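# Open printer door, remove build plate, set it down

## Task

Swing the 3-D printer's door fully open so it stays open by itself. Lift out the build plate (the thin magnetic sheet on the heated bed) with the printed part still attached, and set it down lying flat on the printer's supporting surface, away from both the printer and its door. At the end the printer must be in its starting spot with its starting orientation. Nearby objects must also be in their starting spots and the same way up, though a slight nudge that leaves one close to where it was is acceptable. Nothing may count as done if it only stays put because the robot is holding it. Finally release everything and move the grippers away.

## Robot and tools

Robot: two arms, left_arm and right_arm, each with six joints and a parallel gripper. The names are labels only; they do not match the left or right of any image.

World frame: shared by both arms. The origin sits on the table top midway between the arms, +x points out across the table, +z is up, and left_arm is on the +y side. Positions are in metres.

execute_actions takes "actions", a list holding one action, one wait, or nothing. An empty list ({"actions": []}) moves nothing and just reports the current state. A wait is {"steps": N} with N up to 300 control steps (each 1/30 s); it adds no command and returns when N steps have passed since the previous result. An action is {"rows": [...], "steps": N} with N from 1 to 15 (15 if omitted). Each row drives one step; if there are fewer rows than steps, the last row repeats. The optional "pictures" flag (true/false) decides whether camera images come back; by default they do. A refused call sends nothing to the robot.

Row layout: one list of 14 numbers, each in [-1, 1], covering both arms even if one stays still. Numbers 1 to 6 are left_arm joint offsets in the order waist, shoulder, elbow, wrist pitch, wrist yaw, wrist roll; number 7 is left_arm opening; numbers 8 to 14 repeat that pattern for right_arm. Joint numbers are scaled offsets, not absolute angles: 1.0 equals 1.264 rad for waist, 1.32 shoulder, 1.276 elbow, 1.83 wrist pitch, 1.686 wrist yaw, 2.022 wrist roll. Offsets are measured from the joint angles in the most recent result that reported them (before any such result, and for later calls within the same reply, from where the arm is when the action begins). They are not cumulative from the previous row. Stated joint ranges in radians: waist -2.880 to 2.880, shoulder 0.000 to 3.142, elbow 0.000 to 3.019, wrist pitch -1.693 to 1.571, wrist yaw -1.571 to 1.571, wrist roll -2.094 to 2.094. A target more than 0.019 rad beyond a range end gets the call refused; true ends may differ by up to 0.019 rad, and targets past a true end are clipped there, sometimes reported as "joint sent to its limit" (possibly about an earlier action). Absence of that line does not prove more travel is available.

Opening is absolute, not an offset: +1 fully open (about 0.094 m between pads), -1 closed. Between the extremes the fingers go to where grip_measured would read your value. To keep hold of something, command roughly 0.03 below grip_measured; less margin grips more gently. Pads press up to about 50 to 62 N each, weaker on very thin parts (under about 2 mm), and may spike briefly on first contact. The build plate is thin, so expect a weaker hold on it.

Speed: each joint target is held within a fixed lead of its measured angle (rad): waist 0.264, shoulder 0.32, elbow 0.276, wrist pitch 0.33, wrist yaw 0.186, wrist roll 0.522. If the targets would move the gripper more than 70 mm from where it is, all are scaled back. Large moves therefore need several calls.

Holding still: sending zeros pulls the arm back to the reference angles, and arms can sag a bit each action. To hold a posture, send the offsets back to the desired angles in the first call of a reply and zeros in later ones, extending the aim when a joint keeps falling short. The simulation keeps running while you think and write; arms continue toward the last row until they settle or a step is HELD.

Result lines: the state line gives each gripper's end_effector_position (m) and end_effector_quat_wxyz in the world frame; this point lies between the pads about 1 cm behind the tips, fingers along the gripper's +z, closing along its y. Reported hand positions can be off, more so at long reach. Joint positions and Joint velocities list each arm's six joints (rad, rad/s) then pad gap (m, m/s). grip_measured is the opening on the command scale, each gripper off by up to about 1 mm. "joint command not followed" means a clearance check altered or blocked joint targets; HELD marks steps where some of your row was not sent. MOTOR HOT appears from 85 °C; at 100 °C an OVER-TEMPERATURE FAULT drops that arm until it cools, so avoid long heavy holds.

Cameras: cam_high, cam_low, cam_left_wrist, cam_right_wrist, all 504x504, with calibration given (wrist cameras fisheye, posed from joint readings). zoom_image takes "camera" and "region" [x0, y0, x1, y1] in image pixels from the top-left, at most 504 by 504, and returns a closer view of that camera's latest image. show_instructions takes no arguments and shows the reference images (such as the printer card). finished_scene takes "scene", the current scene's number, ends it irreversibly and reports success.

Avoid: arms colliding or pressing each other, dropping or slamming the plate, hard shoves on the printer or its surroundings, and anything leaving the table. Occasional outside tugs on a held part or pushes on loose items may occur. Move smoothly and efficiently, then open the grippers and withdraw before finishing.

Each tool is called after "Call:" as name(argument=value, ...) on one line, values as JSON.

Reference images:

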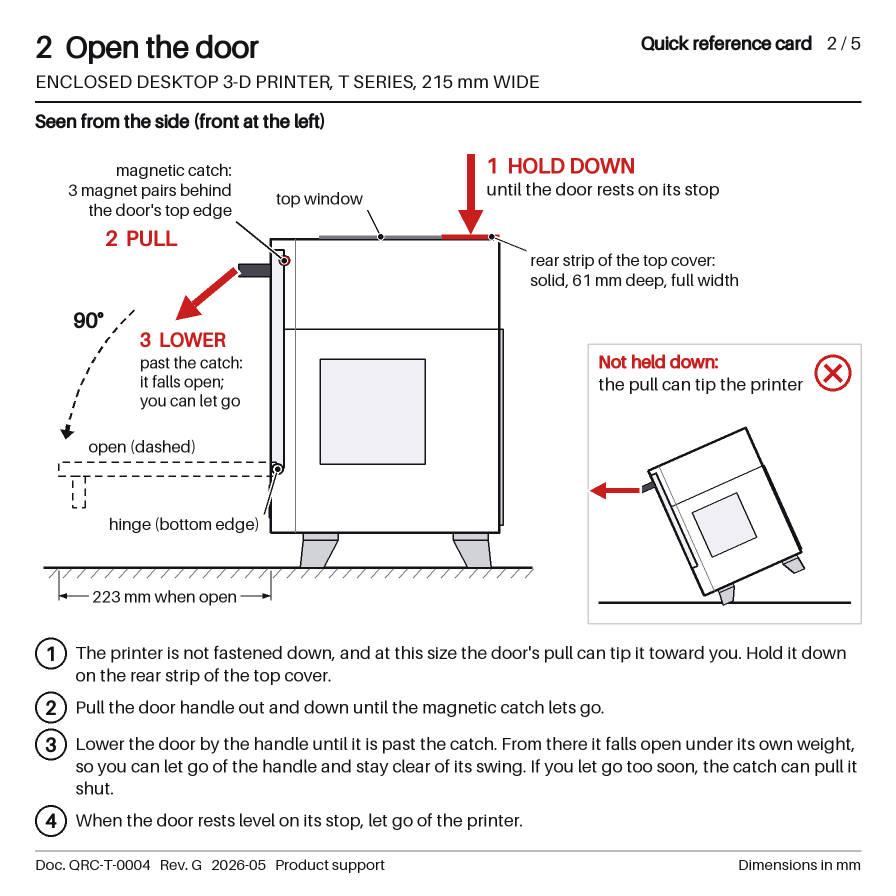

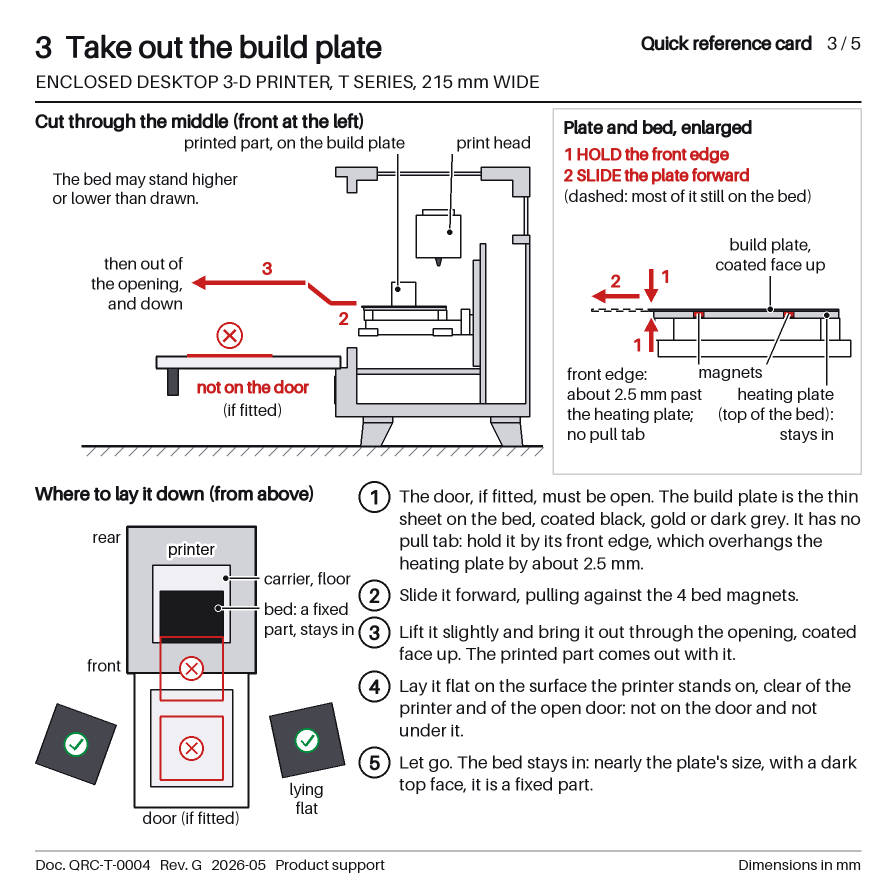

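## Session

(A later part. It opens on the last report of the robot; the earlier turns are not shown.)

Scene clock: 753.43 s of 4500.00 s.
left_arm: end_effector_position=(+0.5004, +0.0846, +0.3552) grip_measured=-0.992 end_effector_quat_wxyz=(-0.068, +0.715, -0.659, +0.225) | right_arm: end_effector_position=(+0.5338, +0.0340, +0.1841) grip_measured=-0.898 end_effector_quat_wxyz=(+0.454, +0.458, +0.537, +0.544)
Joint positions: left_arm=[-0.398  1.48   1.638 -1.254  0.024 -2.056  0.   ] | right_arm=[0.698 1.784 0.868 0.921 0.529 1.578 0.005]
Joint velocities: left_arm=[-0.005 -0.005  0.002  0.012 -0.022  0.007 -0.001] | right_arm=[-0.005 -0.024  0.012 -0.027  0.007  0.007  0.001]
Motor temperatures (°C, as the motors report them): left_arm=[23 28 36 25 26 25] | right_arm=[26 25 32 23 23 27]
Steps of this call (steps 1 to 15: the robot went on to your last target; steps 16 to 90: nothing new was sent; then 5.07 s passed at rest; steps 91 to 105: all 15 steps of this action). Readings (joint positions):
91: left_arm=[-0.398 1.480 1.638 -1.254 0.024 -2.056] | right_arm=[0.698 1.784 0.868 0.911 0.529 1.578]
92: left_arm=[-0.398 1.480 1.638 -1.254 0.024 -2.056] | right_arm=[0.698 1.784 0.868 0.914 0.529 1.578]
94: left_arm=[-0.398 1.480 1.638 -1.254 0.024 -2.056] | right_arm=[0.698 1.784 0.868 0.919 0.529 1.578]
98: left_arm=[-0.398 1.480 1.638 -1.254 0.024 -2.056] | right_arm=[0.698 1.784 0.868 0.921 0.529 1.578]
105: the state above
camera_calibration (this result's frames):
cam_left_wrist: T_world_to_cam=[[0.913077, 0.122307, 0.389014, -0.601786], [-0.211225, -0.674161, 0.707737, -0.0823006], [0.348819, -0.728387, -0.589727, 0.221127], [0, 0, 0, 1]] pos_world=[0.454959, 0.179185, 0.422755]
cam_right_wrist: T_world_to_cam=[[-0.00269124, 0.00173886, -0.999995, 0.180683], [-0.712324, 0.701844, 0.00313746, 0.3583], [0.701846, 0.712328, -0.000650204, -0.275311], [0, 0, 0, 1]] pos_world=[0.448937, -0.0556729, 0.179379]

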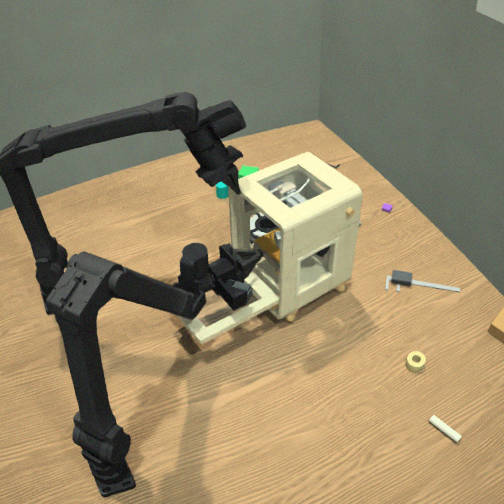

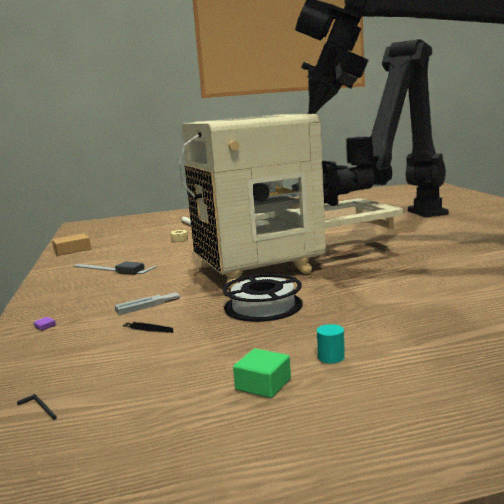

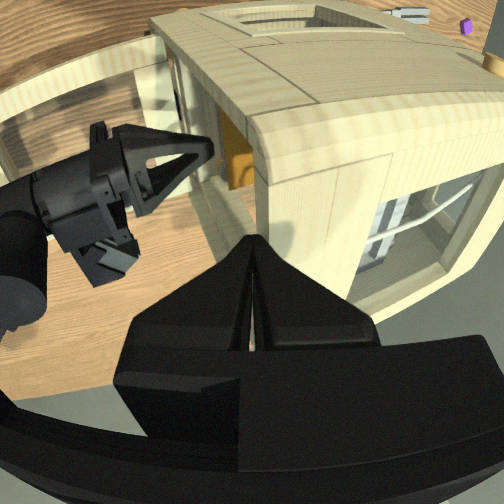

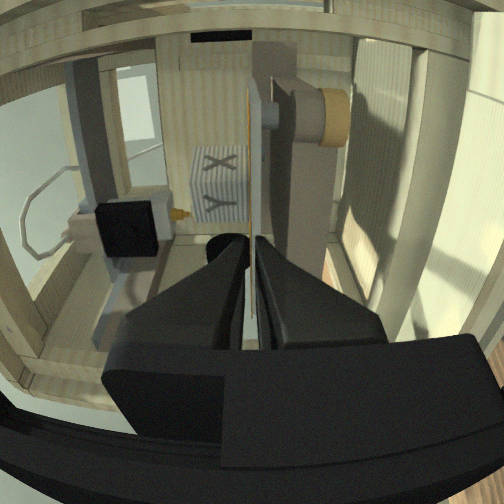

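Call:
execute_actions(actions=[{"rows":[[0,0,0.02,0,0,0,-1,-0.012,0.018,0.051,0.012,-0.01,0,-0.9]],"steps":15}])

Call:
zoom_image(camera="cam_right_wrist", region=[190,160,310,280])

Scene clock: 767.27 s of 4500.00 s.
left_arm: end_effector_position=(+0.5004, +0.0846, +0.3552) grip_measured=-0.992 end_effector_quat_wxyz=(-0.068, +0.715, -0.659, +0.225) | right_arm: end_effector_position=(+0.5395, +0.0352, +0.1773) grip_measured=-0.898 end_effector_quat_wxyz=(+0.452, +0.456, +0.542, +0.542)
Joint positions: left_arm=[-0.398  1.48   1.638 -1.254  0.024 -2.056  0.   ] | right_arm=[0.69  1.804 0.88  0.921 0.515 1.578 0.005]
Joint velocities: left_arm=[-0.005  0.005 -0.032  0.012 -0.037 -0.022 -0.001] | right_arm=[-0.015 -0.005 -0.002  0.012  0.081 -0.022  0.   ]
Motor temperatures (°C, as the motors report them): left_arm=[23 28 36 25 26 25] | right_arm=[26 25 32 23 23 27]
Steps of this call (steps 1 to 15: the robot went on to your last target; steps 16 to 90: nothing new was sent; then 10.33 s passed at rest; steps 91 to 105: all 15 steps of this action). Readings (joint positions):
91: left_arm=[-0.398 1.480 1.638 -1.254 0.024 -2.056] | right_arm=[0.698 1.785 0.869 0.921 0.523 1.578]
92: left_arm=[-0.398 1.480 1.638 -1.254 0.024 -2.056] | right_arm=[0.697 1.788 0.871 0.921 0.518 1.578]
94: left_arm=[-0.398 1.480 1.638 -1.254 0.024 -2.056] | right_arm=[0.695 1.795 0.877 0.921 0.515 1.578]
98: left_arm=[-0.398 1.480 1.638 -1.254 0.024 -2.056] | right_arm=[0.691 1.804 0.880 0.921 0.515 1.578]
105: the state above
camera_calibration (this result's frames):
cam_left_wrist: T_world_to_cam=[[0.913077, 0.122307, 0.389014, -0.601786], [-0.211225, -0.674161, 0.707737, -0.0823006], [0.348819, -0.728387, -0.589727, 0.221127], [0, 0, 0, 1]] pos_world=[0.454959, 0.179185, 0.422755]
cam_right_wrist: T_world_to_cam=[[-0.00913195, -0.00367023, -0.999952, 0.177503], [-0.716571, 0.697502, 0.0039839, 0.363841], [0.697454, 0.716573, -0.00899954, -0.27645], [0, 0, 0, 1]] pos_world=[0.45515, -0.0550313, 0.173557]

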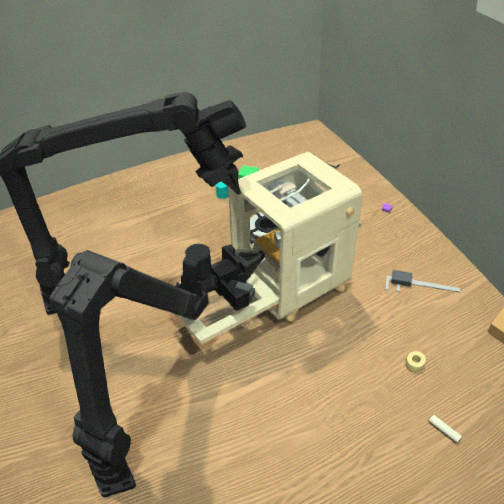

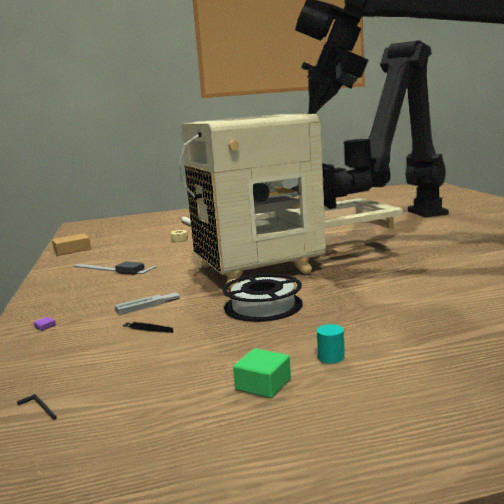

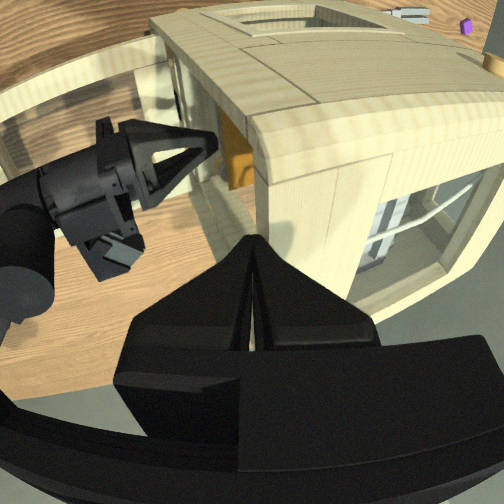

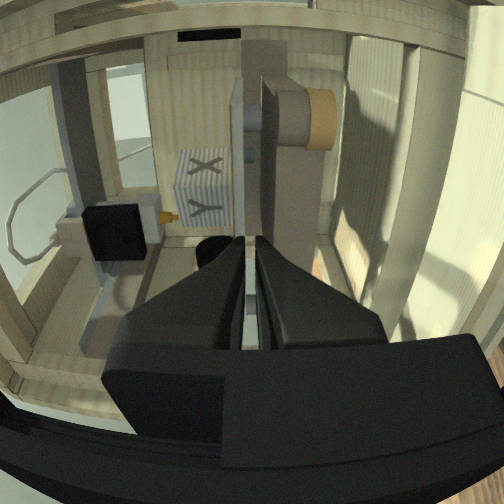

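Region (190, 160, 310, 280) of cam_right_wrist's 504x504 image, scaled by 4.200, with more detail than that image has.

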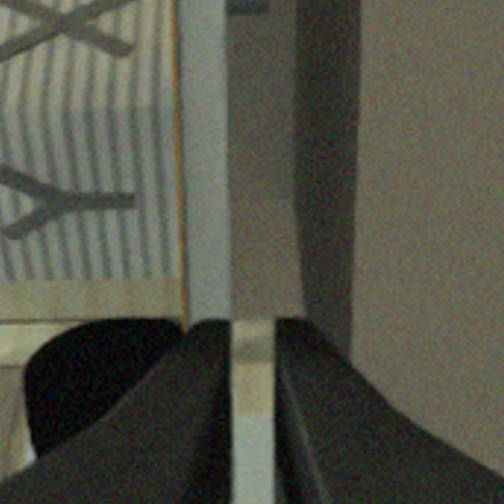

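Call:
execute_actions(actions=[{"rows":[[0,0,0.02,0,0,0,-1,0,-0.024,0.03,0.012,0,0,-0.9]],"steps":15}])

Call:
zoom_image(camera="cam_right_wrist", region=[190,160,310,280])

Scene clock: 773.13 s of 4500.00 s.
left_arm: end_effector_position=(+0.5004, +0.0846, +0.3552) grip_measured=-0.992 end_effector_quat_wxyz=(-0.068, +0.715, -0.659, +0.225) | right_arm: end_effector_position=(+0.5389, +0.0347, +0.1868) grip_measured=-0.898 end_effector_quat_wxyz=(+0.453, +0.455, +0.536, +0.548)
Joint positions: left_arm=[-0.398  1.48   1.638 -1.254  0.024 -2.056  0.   ] | right_arm=[0.69  1.789 0.88  0.921 0.515 1.578 0.005]
Joint velocities: left_arm=[-0.015 -0.015 -0.002 -0.012 -0.037  0.007 -0.   ] | right_arm=[-0.015 -0.005 -0.002  0.007  0.081 -0.022 -0.   ]
Motor temperatures (°C, as the motors report them): left_arm=[23 28 36 25 26 25] | right_arm=[26 25 32 23 23 27]
Steps of this call (steps 1 to 15: the robot went on to your last target; steps 16 to 90: nothing new was sent; then 2.37 s passed at rest; steps 91 to 105: all 15 steps of this action). Readings (joint positions):
91: left_arm=[-0.398 1.480 1.638 -1.254 0.024 -2.056] | right_arm=[0.690 1.804 0.880 0.921 0.515 1.578]
92: left_arm=[-0.398 1.480 1.638 -1.254 0.024 -2.056] | right_arm=[0.690 1.802 0.880 0.921 0.515 1.578]
94: left_arm=[-0.398 1.480 1.638 -1.254 0.024 -2.056] | right_arm=[0.690 1.798 0.880 0.921 0.515 1.578]
98: left_arm=[-0.398 1.480 1.638 -1.254 0.024 -2.056] | right_arm=[0.690 1.790 0.880 0.921 0.515 1.578]
105: the state above
camera_calibration (this result's frames):
cam_left_wrist: T_world_to_cam=[[0.913077, 0.122307, 0.389014, -0.601786], [-0.211225, -0.674161, 0.707737, -0.0823006], [0.348819, -0.728387, -0.589727, 0.221127], [0, 0, 0, 1]] pos_world=[0.454959, 0.179185, 0.422755]
cam_right_wrist: T_world_to_cam=[[0.00292675, 0.00628994, -0.999976, 0.180152], [-0.716609, 0.697471, 0.00228977, 0.364053], [0.697469, 0.716585, 0.00654876, -0.278477], [0, 0, 0, 1]] pos_world=[0.454586, -0.0554974, 0.181137]

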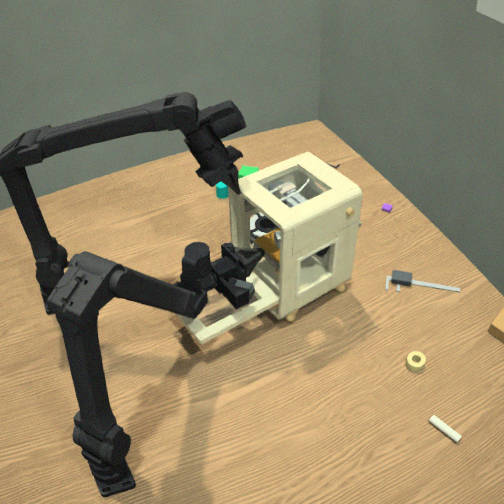

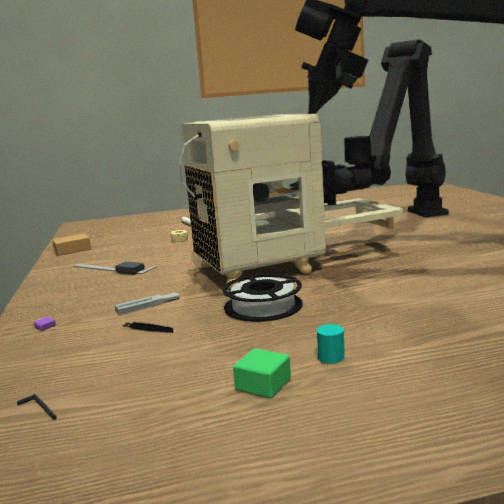

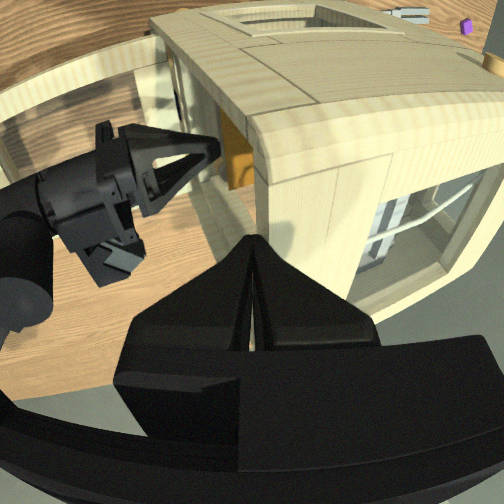

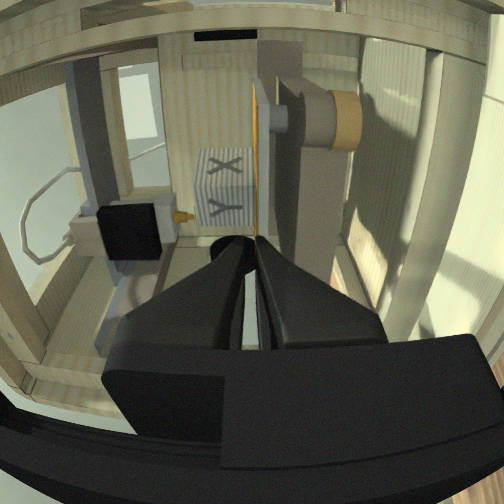

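Region (190, 160, 310, 280) of cam_right_wrist's 504x504 image, scaled by 4.200, with more detail than that image has.

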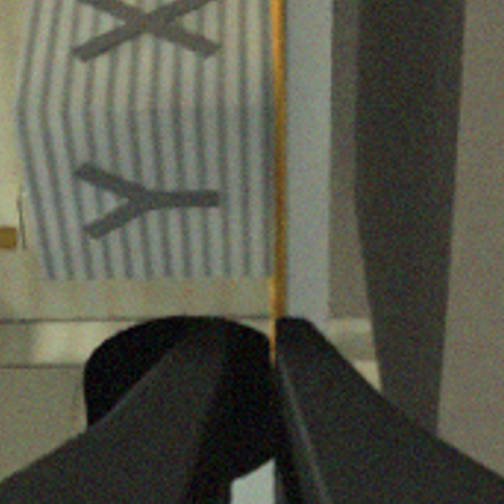

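Call:
execute_actions(actions=[{"rows":[[0,0,0.02,0,0,0,-1,-0.01,0.0127,0.051,0.012,0,0,-0.9]],"steps":15}])

Call:
zoom_image(camera="cam_right_wrist", region=[190,160,310,280])

Scene clock: 778.87 s of 4500.00 s.
left_arm: end_effector_position=(+0.5004, +0.0846, +0.3552) grip_measured=-0.992 end_effector_quat_wxyz=(-0.068, +0.715, -0.659, +0.225) | right_arm: end_effector_position=(+0.5432, +0.0345, +0.1848) grip_measured=-0.898 end_effector_quat_wxyz=(+0.454, +0.457, +0.535, +0.546)
Joint positions: left_arm=[-0.398  1.48   1.638 -1.254  0.024 -2.056  0.   ] | right_arm=[0.686 1.8   0.89  0.921 0.515 1.578 0.005]
Joint velocities: left_arm=[ 0.015 -0.005  0.002 -0.007  0.022  0.037 -0.   ] | right_arm=[-0.015 -0.015 -0.022 -0.012 -0.022 -0.051  0.001]
Motor temperatures (°C, as the motors report them): left_arm=[23 28 36 25 26 25] | right_arm=[26 25 32 23 23 27]
Steps of this call (steps 1 to 15: the robot went on to your last target; steps 16 to 90: nothing new was sent; then 2.23 s passed at rest; steps 91 to 105: all 15 steps of this action). Readings (joint positions):
91: left_arm=[-0.398 1.480 1.638 -1.254 0.024 -2.056] | right_arm=[0.690 1.789 0.880 0.921 0.515 1.578]
92: left_arm=[-0.398 1.480 1.638 -1.254 0.024 -2.056] | right_arm=[0.690 1.791 0.883 0.921 0.515 1.578]
94: left_arm=[-0.398 1.480 1.638 -1.254 0.024 -2.056] | right_arm=[0.688 1.795 0.888 0.921 0.515 1.578]
98: left_arm=[-0.398 1.480 1.638 -1.254 0.024 -2.056] | right_arm=[0.686 1.799 0.890 0.921 0.515 1.578]
105: the state above
camera_calibration (this result's frames):
cam_left_wrist: T_world_to_cam=[[0.913077, 0.122307, 0.389014, -0.601786], [-0.211225, -0.674161, 0.707737, -0.0823006], [0.348819, -0.728387, -0.589727, 0.221127], [0, 0, 0, 1]] pos_world=[0.454959, 0.179185, 0.422755]
cam_right_wrist: T_world_to_cam=[[0.00236507, 0.00579332, -0.99998, 0.178451], [-0.713408, 0.700745, 0.00237243, 0.365424], [0.700745, 0.713388, 0.00579031, -0.282955], [0, 0, 0, 1]] pos_world=[0.458553, -0.0552465, 0.179219]

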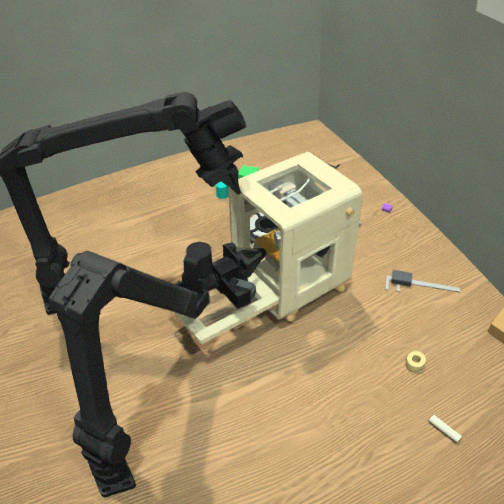

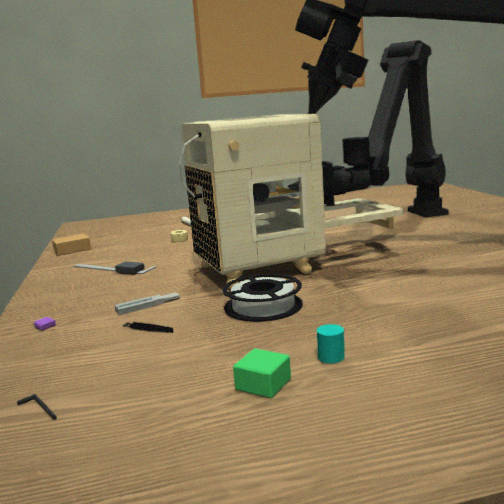

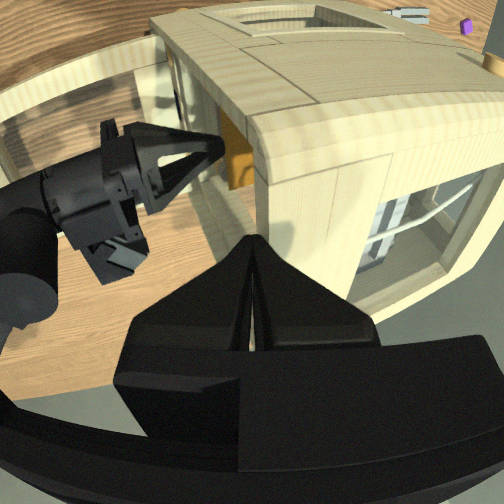

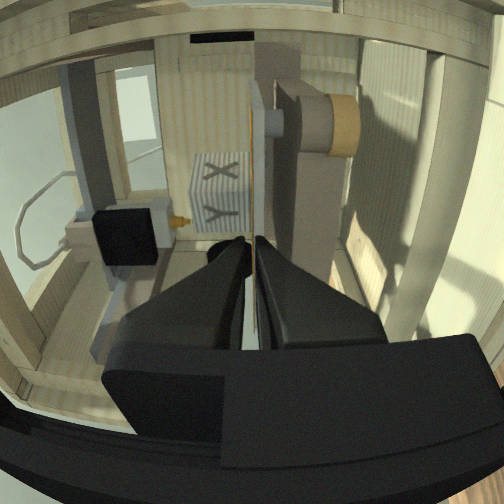

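Region (190, 160, 310, 280) of cam_right_wrist's 504x504 image, scaled by 4.200, with more detail than that image has.

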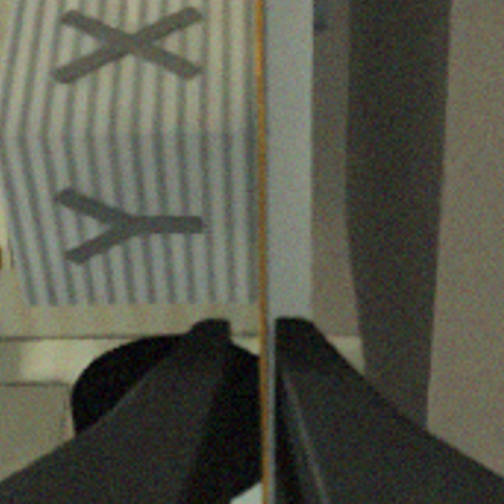

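Call:
execute_actions(actions=[{"rows":[[0,0,0.02,0,0,0,-1,-0.012,0.0095,0.051,0.012,-0.006,0,-0.9]],"steps":15}])

Call:
zoom_image(camera="cam_right_wrist", region=[190,160,310,280])

Call:
zoom_image(camera="cam_left_wrist", region=[170,90,290,210])

Scene clock: 784.03 s of 4500.00 s.
left_arm: end_effector_position=(+0.5004, +0.0846, +0.3552) grip_measured=-0.992 end_effector_quat_wxyz=(-0.068, +0.715, -0.659, +0.225) | right_arm: end_effector_position=(+0.5469, +0.0347, +0.1847) grip_measured=-0.898 end_effector_quat_wxyz=(+0.454, +0.456, +0.535, +0.547)
Joint positions: left_arm=[-0.398  1.48   1.638 -1.254  0.024 -2.056  0.   ] | right_arm=[0.68  1.806 0.898 0.921 0.507 1.578 0.005]
Joint velocities: left_arm=[-0.024  0.005 -0.002  0.007 -0.051  0.007 -0.001] | right_arm=[ 0.005 -0.015 -0.022 -0.007  0.022  0.051  0.   ]
Motor temperatures (°C, as the motors report them): left_arm=[23 28 36 25 26 25] | right_arm=[26 25 33 23 23 27]
Steps of this call (steps 1 to 15: the robot went on to your last target; steps 16 to 90: nothing new was sent; then 1.67 s passed at rest; steps 91 to 105: all 15 steps of this action). Readings (joint positions):
91: left_arm=[-0.398 1.480 1.638 -1.254 0.024 -2.056] | right_arm=[0.685 1.800 0.891 0.921 0.512 1.578]
92: left_arm=[-0.398 1.480 1.638 -1.254 0.024 -2.056] | right_arm=[0.685 1.801 0.893 0.921 0.509 1.578]
94: left_arm=[-0.398 1.480 1.638 -1.254 0.024 -2.056] | right_arm=[0.682 1.804 0.897 0.921 0.508 1.578]
98: left_arm=[-0.398 1.480 1.638 -1.254 0.024 -2.056] | right_arm=[0.680 1.806 0.898 0.921 0.507 1.578]
105: the state above
camera_calibration (this result's frames):
cam_left_wrist: T_world_to_cam=[[0.913077, 0.122307, 0.389014, -0.601786], [-0.211225, -0.674161, 0.707737, -0.0823006], [0.348819, -0.728387, -0.589727, 0.221127], [0, 0, 0, 1]] pos_world=[0.454959, 0.179185, 0.422755]
cam_right_wrist: T_world_to_cam=[[0.00388815, 0.00693096, -0.999968, 0.177515], [-0.715279, 0.698836, 0.00206256, 0.369069], [0.698828, 0.715249, 0.00767475, -0.285003], [0, 0, 0, 1]] pos_world=[0.462466, -0.0553009, 0.178935]

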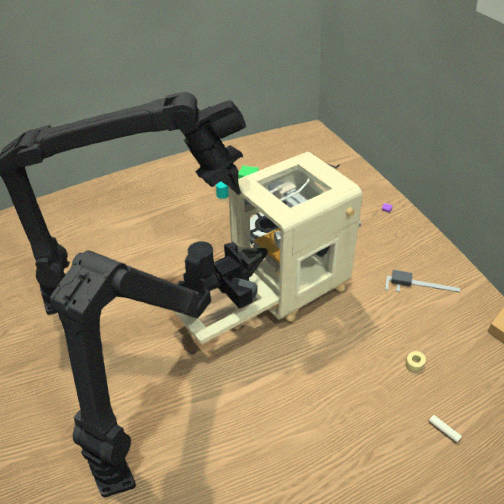

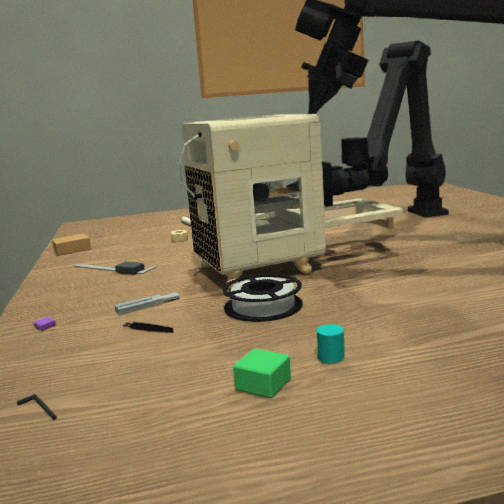

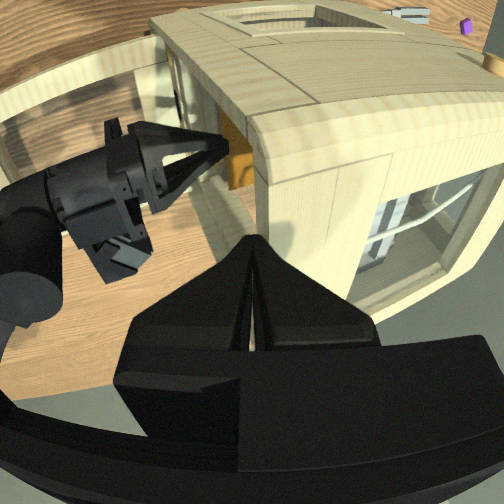

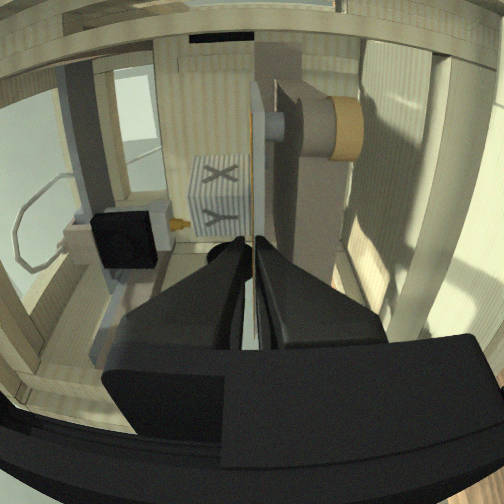

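Region (190, 160, 310, 280) of cam_right_wrist's 504x504 image, scaled by 4.200, with more detail than that image has.

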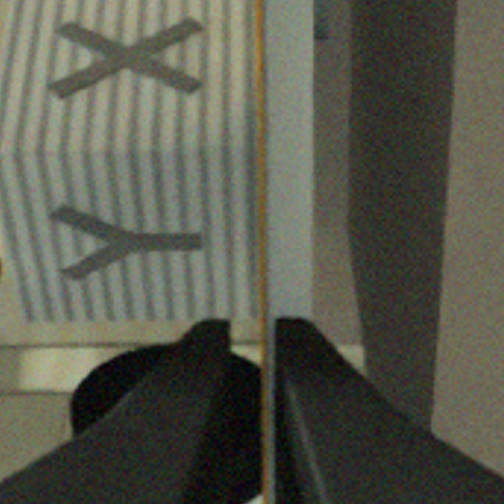

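Region (170, 90, 290, 210) of cam_left_wrist's 504x504 image, scaled by 4.200, with more detail than that image has.

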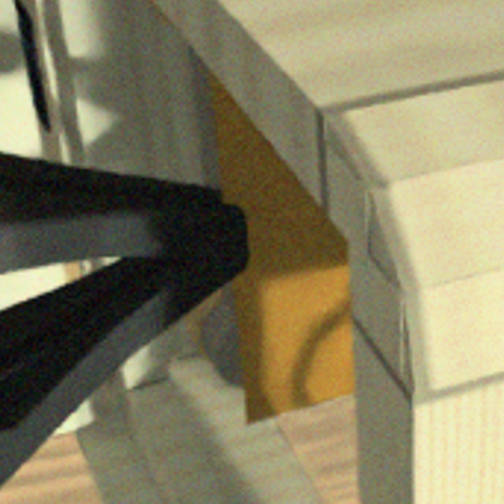

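Call:
execute_actions(actions=[{"rows":[[0,0,0.02,0,0,0,-1,-0.01,0.008,0.051,0.012,0,0,-0.9]],"steps":15}])

Call:
zoom_image(camera="cam_right_wrist", region=[190,160,310,280])

Call:
zoom_image(camera="cam_left_wrist", region=[170,90,290,210])

Scene clock: 789.07 s of 4500.00 s.
left_arm: end_effector_position=(+0.5004, +0.0846, +0.3552) grip_measured=-0.992 end_effector_quat_wxyz=(-0.068, +0.715, -0.659, +0.225) | right_arm: end_effector_position=(+0.5469, +0.0347, +0.1847) grip_measured=-0.898 end_effector_quat_wxyz=(+0.454, +0.456, +0.535, +0.547)
Joint positions: left_arm=[-0.398  1.48   1.638 -1.254  0.024 -2.056  0.   ] | right_arm=[0.68  1.806 0.898 0.921 0.507 1.578 0.005]
Joint velocities: left_arm=[-0.005 -0.005  0.002 -0.007 -0.007 -0.022  0.001] | right_arm=[-0.005  0.005 -0.017  0.007 -0.037 -0.037 -0.   ]
Motor temperatures (°C, as the motors report them): left_arm=[23 28 36 25 26 25] | right_arm=[26 25 33 23 23 27]
Steps of this call (steps 1 to 15: the robot went on to your last target; steps 16 to 90: nothing new was sent; then 1.53 s passed at rest; steps 91 to 105: all 15 steps of this action). Readings (joint positions):
91: left_arm=[-0.398 1.480 1.638 -1.254 0.024 -2.056] | right_arm=[0.680 1.806 0.898 0.921 0.507 1.578]
92: left_arm=[-0.398 1.480 1.638 -1.254 0.024 -2.056] | right_arm=[0.680 1.806 0.898 0.921 0.507 1.578]
94: left_arm=[-0.398 1.480 1.638 -1.254 0.024 -2.056] | right_arm=[0.680 1.806 0.898 0.921 0.507 1.578]
98: left_arm=[-0.398 1.480 1.638 -1.254 0.024 -2.056] | right_arm=[0.680 1.806 0.898 0.921 0.507 1.578]
105: the state above
camera_calibration (this result's frames):
cam_left_wrist: T_world_to_cam=[[0.913077, 0.122307, 0.389014, -0.601786], [-0.211225, -0.674161, 0.707737, -0.0823006], [0.348819, -0.728387, -0.589727, 0.221127], [0, 0, 0, 1]] pos_world=[0.454959, 0.179185, 0.422755]
cam_right_wrist: T_world_to_cam=[[0.00388815, 0.00693096, -0.999968, 0.177515], [-0.715279, 0.698836, 0.00206256, 0.369069], [0.698828, 0.715249, 0.00767475, -0.285003], [0, 0, 0, 1]] pos_world=[0.462466, -0.0553009, 0.178935]

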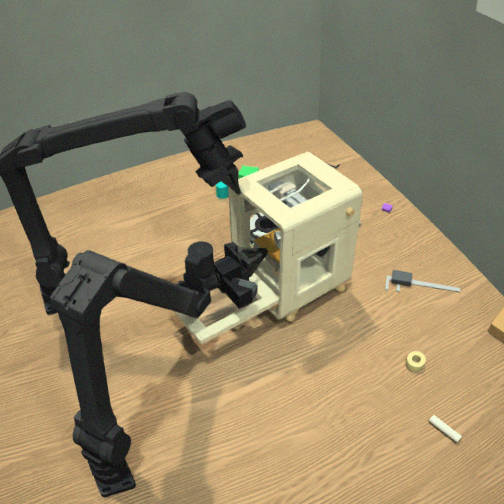

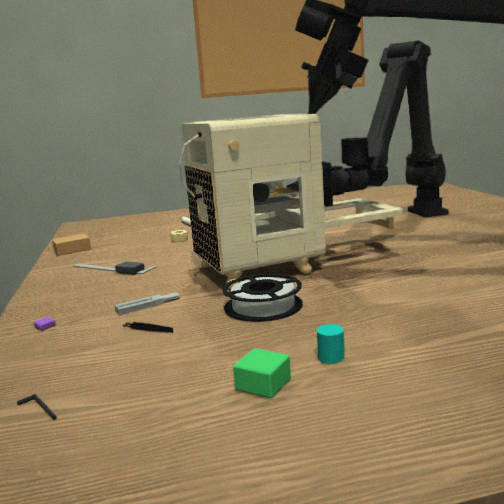

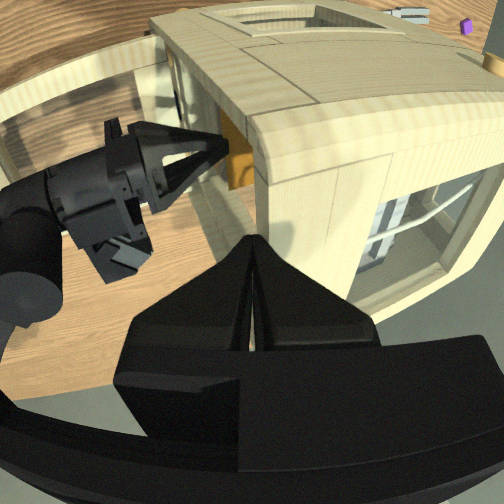

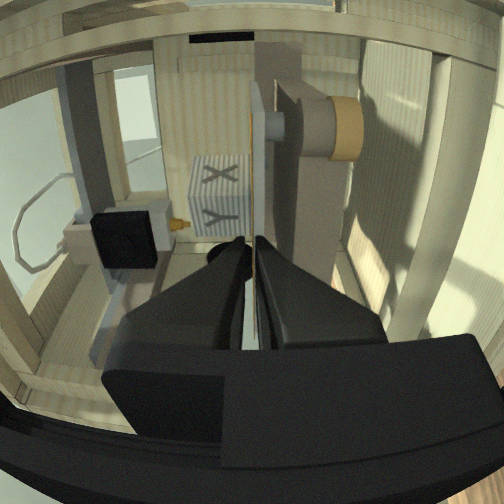

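Region (190, 160, 310, 280) of cam_right_wrist's 504x504 image, scaled by 4.200, with more detail than that image has.

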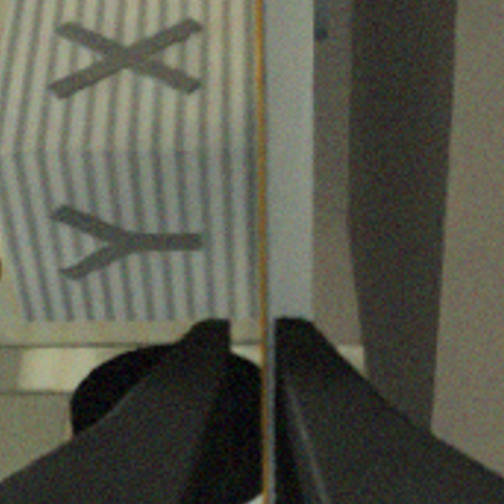

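Region (170, 90, 290, 210) of cam_left_wrist's 504x504 image, scaled by 4.200, with more detail than that image has.

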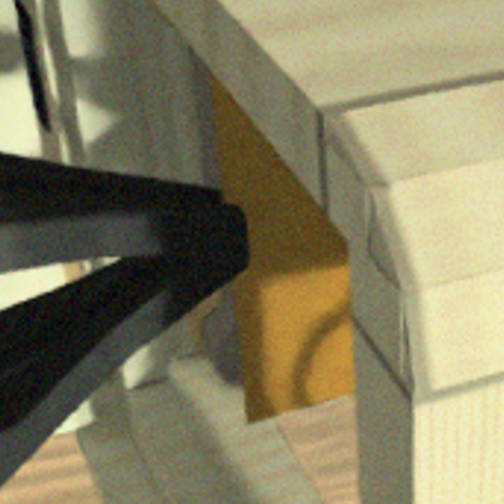

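The lower fingertip is against the heating plate's front face, so I'm closing the gripper on the plate edge.

Call:
execute_actions(actions=[{"rows":[[0,0,0.02,0,0,0,-1,-0.005,0.004,0.045,0.012,0,0,-0.94],[0,0,0.02,0,0,0,-1,-0.005,0.004,0.045,0.012,0,0,-0.95],[0,0,0.02,0,0,0,-1,-0.005,0.004,0.045,0.012,0,0,-0.96],[0,0,0.02,0,0,0,-1,-0.005,0.004,0.045,0.012,0,0,-0.97],[0,0,0.02,0,0,0,-1,-0.005,0.004,0.045,0.012,0,0,-0.98],[0,0,0.02,0,0,0,-1,-0.005,0.004,0.045,0.012,0,0,-1]],"steps":15}])

Call:
zoom_image(camera="cam_right_wrist", region=[190,160,310,280])

Scene clock: 796.57 s of 4500.00 s.
left_arm: end_effector_position=(+0.5004, +0.0846, +0.3552) grip_measured=-0.992 end_effector_quat_wxyz=(-0.068, +0.715, -0.659, +0.225) | right_arm: end_effector_position=(+0.5470, +0.0348, +0.1838) grip_measured=-0.981 end_effector_quat_wxyz=(+0.454, +0.456, +0.536, +0.547)
Joint positions: left_arm=[-0.398  1.48   1.638 -1.254  0.024 -2.056  0.   ] | right_arm=[0.68  1.807 0.898 0.921 0.507 1.578 0.001]
Joint velocities: left_arm=[ 0.015  0.005  0.012 -0.007  0.022  0.022  0.   ] | right_arm=[ 0.005 -0.015  0.012 -0.012  0.066  0.022 -0.   ]
Motor temperatures (°C, as the motors report them): left_arm=[23 28 36 25 26 25] | right_arm=[26 25 33 23 23 27]
Steps of this call (steps 1 to 15: the robot went on to your last target; steps 16 to 90: nothing new was sent; then 4.00 s passed at rest; steps 91 to 105: all 15 steps of this action). Readings (joint positions):
91: left_arm=[-0.398 1.480 1.638 -1.254 0.024 -2.056] | right_arm=[0.680 1.806 0.898 0.921 0.507 1.578]
92: left_arm=[-0.398 1.480 1.638 -1.254 0.024 -2.056] | right_arm=[0.680 1.806 0.898 0.921 0.507 1.578]
94: left_arm=[-0.398 1.480 1.638 -1.254 0.024 -2.056] | right_arm=[0.680 1.807 0.898 0.921 0.507 1.578]
98: left_arm=[-0.398 1.480 1.638 -1.254 0.024 -2.056] | right_arm=[0.680 1.807 0.898 0.921 0.507 1.578]
105: the state above
camera_calibration (this result's frames):
cam_left_wrist: T_world_to_cam=[[0.913077, 0.122307, 0.389014, -0.601786], [-0.211225, -0.674161, 0.707737, -0.0823006], [0.348819, -0.728387, -0.589727, 0.221127], [0, 0, 0, 1]] pos_world=[0.454959, 0.179185, 0.422755]
cam_right_wrist: T_world_to_cam=[[0.00270213, 0.00597097, -0.999979, 0.177262], [-0.715277, 0.698838, 0.00224002, 0.369047], [0.698836, 0.715255, 0.00615924, -0.284804], [0, 0, 0, 1]] pos_world=[0.462523, -0.0552548, 0.178185]

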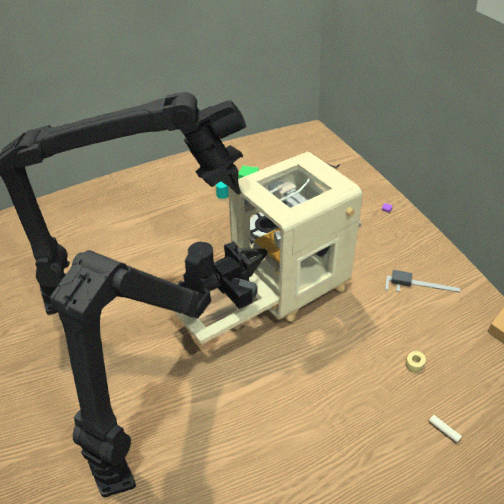

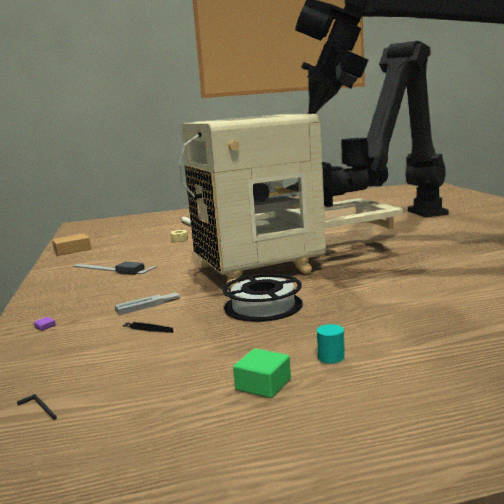

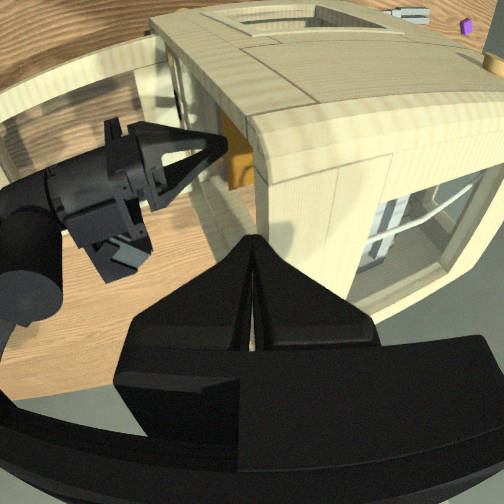

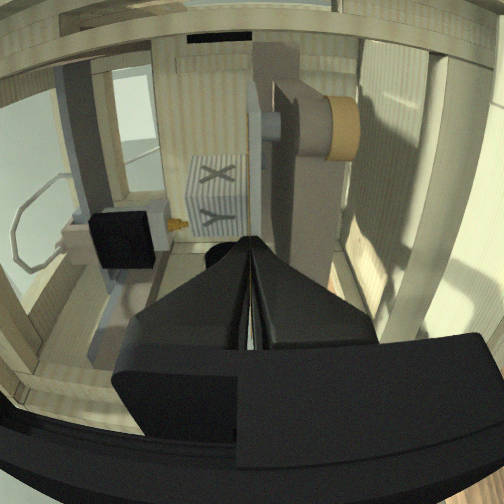

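Region (190, 160, 310, 280) of cam_right_wrist's 504x504 image, scaled by 4.200, with more detail than that image has.

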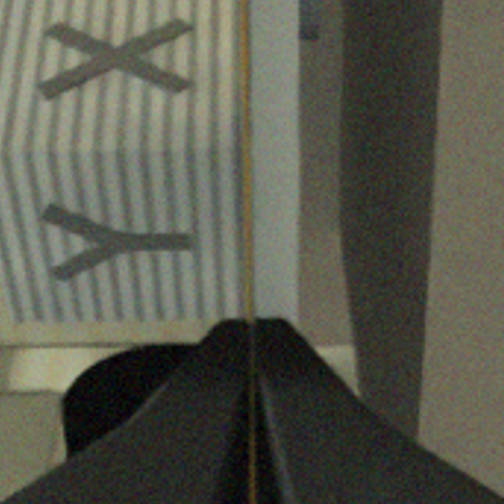

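Call:
execute_actions(actions=[{"rows":[[0.01,0.01,0.03,0.01,0,0,-1,0.006,-0.012,0.0,0.012,0.003,0,-1],[0.01,0.01,0.03,0.01,0,0,-1,0.009,-0.017,-0.006,0.012,0.005,0,-1],[0.01,0.01,0.03,0.01,0,0,-1,0.012,-0.022,-0.012,0.012,0.007,0,-1],[0.01,0.01,0.03,0.01,0,0,-1,0.015,-0.027,-0.018,0.012,0.009,0,-1],[0.01,0.01,0.03,0.01,0,0,-1,0.02,-0.034,-0.026,0.012,0.011,0,-1]],"steps":15}])

Scene clock: 809.70 s of 4500.00 s.
left_arm: end_effector_position=(+0.5005, +0.0848, +0.3552) grip_measured=-0.992 end_effector_quat_wxyz=(-0.068, +0.715, -0.659, +0.225) | right_arm: end_effector_position=(+0.5334, +0.0370, +0.1900) grip_measured=-0.983 end_effector_quat_wxyz=(+0.453, +0.454, +0.536, +0.549)
Joint positions: left_arm=[-0.398  1.48   1.638 -1.254  0.024 -2.056  0.   ] | right_arm=[0.701 1.778 0.872 0.921 0.523 1.578 0.001]
Joint velocities: left_arm=[-0.015 -0.005  0.002  0.002  0.022  0.022 -0.   ] | right_arm=[-0.024 -0.015 -0.012  0.017 -0.037 -0.007  0.   ]
Motor temperatures (°C, as the motors report them): left_arm=[23 28 37 25 26 25] | right_arm=[26 25 33 23 23 27]
Steps of this call (steps 1 to 15: the robot went on to your last target; steps 16 to 90: nothing new was sent; then 9.63 s passed at rest; steps 91 to 105: all 15 steps of this action). Readings (joint positions):
91: left_arm=[-0.398 1.480 1.638 -1.254 0.024 -2.056] | right_arm=[0.681 1.807 0.898 0.921 0.507 1.578]
92: left_arm=[-0.398 1.480 1.638 -1.254 0.024 -2.056] | right_arm=[0.681 1.807 0.898 0.921 0.509 1.578]
94: left_arm=[-0.398 1.480 1.638 -1.254 0.024 -2.056] | right_arm=[0.682 1.807 0.898 0.921 0.513 1.578]
98: left_arm=[-0.398 1.480 1.638 -1.254 0.024 -2.056] | right_arm=[0.690 1.792 0.879 0.921 0.522 1.578]
105: the state above
camera_calibration (this result's frames):
cam_left_wrist: T_world_to_cam=[[0.91303, 0.122655, 0.389014, -0.60189], [-0.210968, -0.674242, 0.707737, -0.0822764], [0.349097, -0.728254, -0.589727, 0.221087], [0, 0, 0, 1]] pos_world=[0.455005, 0.179359, 0.422755]
cam_right_wrist: T_world_to_cam=[[0.00547637, 0.00858039, -0.999948, 0.181887], [-0.718475, 0.69555, 0.00203356, 0.359596], [0.695531, 0.718427, 0.00997388, -0.276065], [0, 0, 0, 1]] pos_world=[0.449377, -0.0533448, 0.1839]

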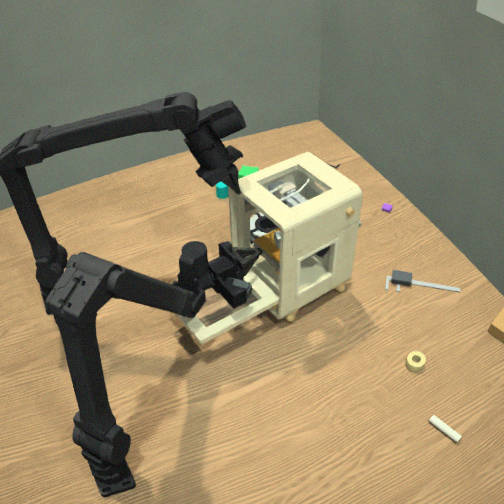

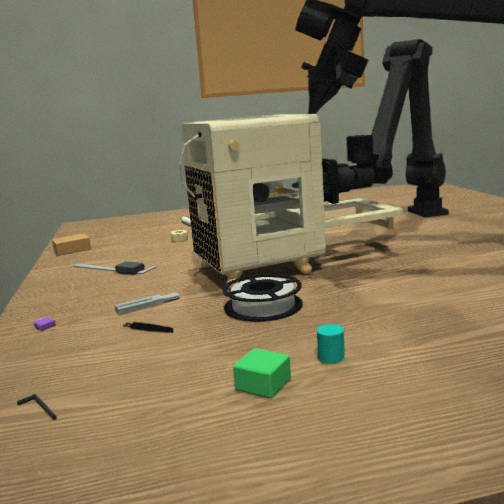

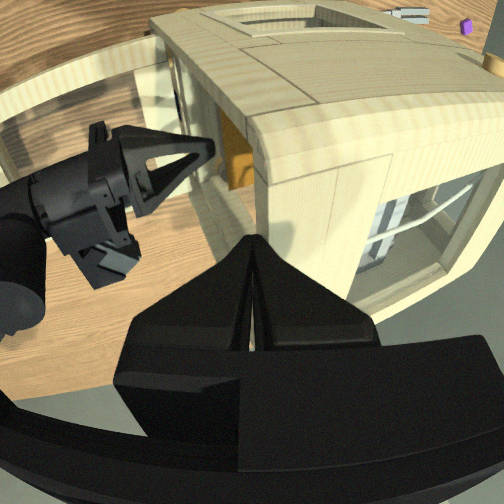

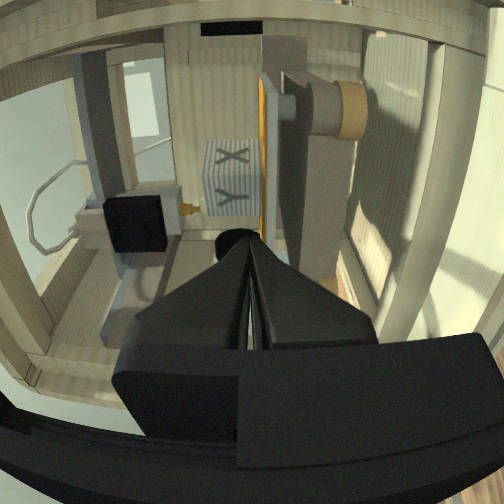

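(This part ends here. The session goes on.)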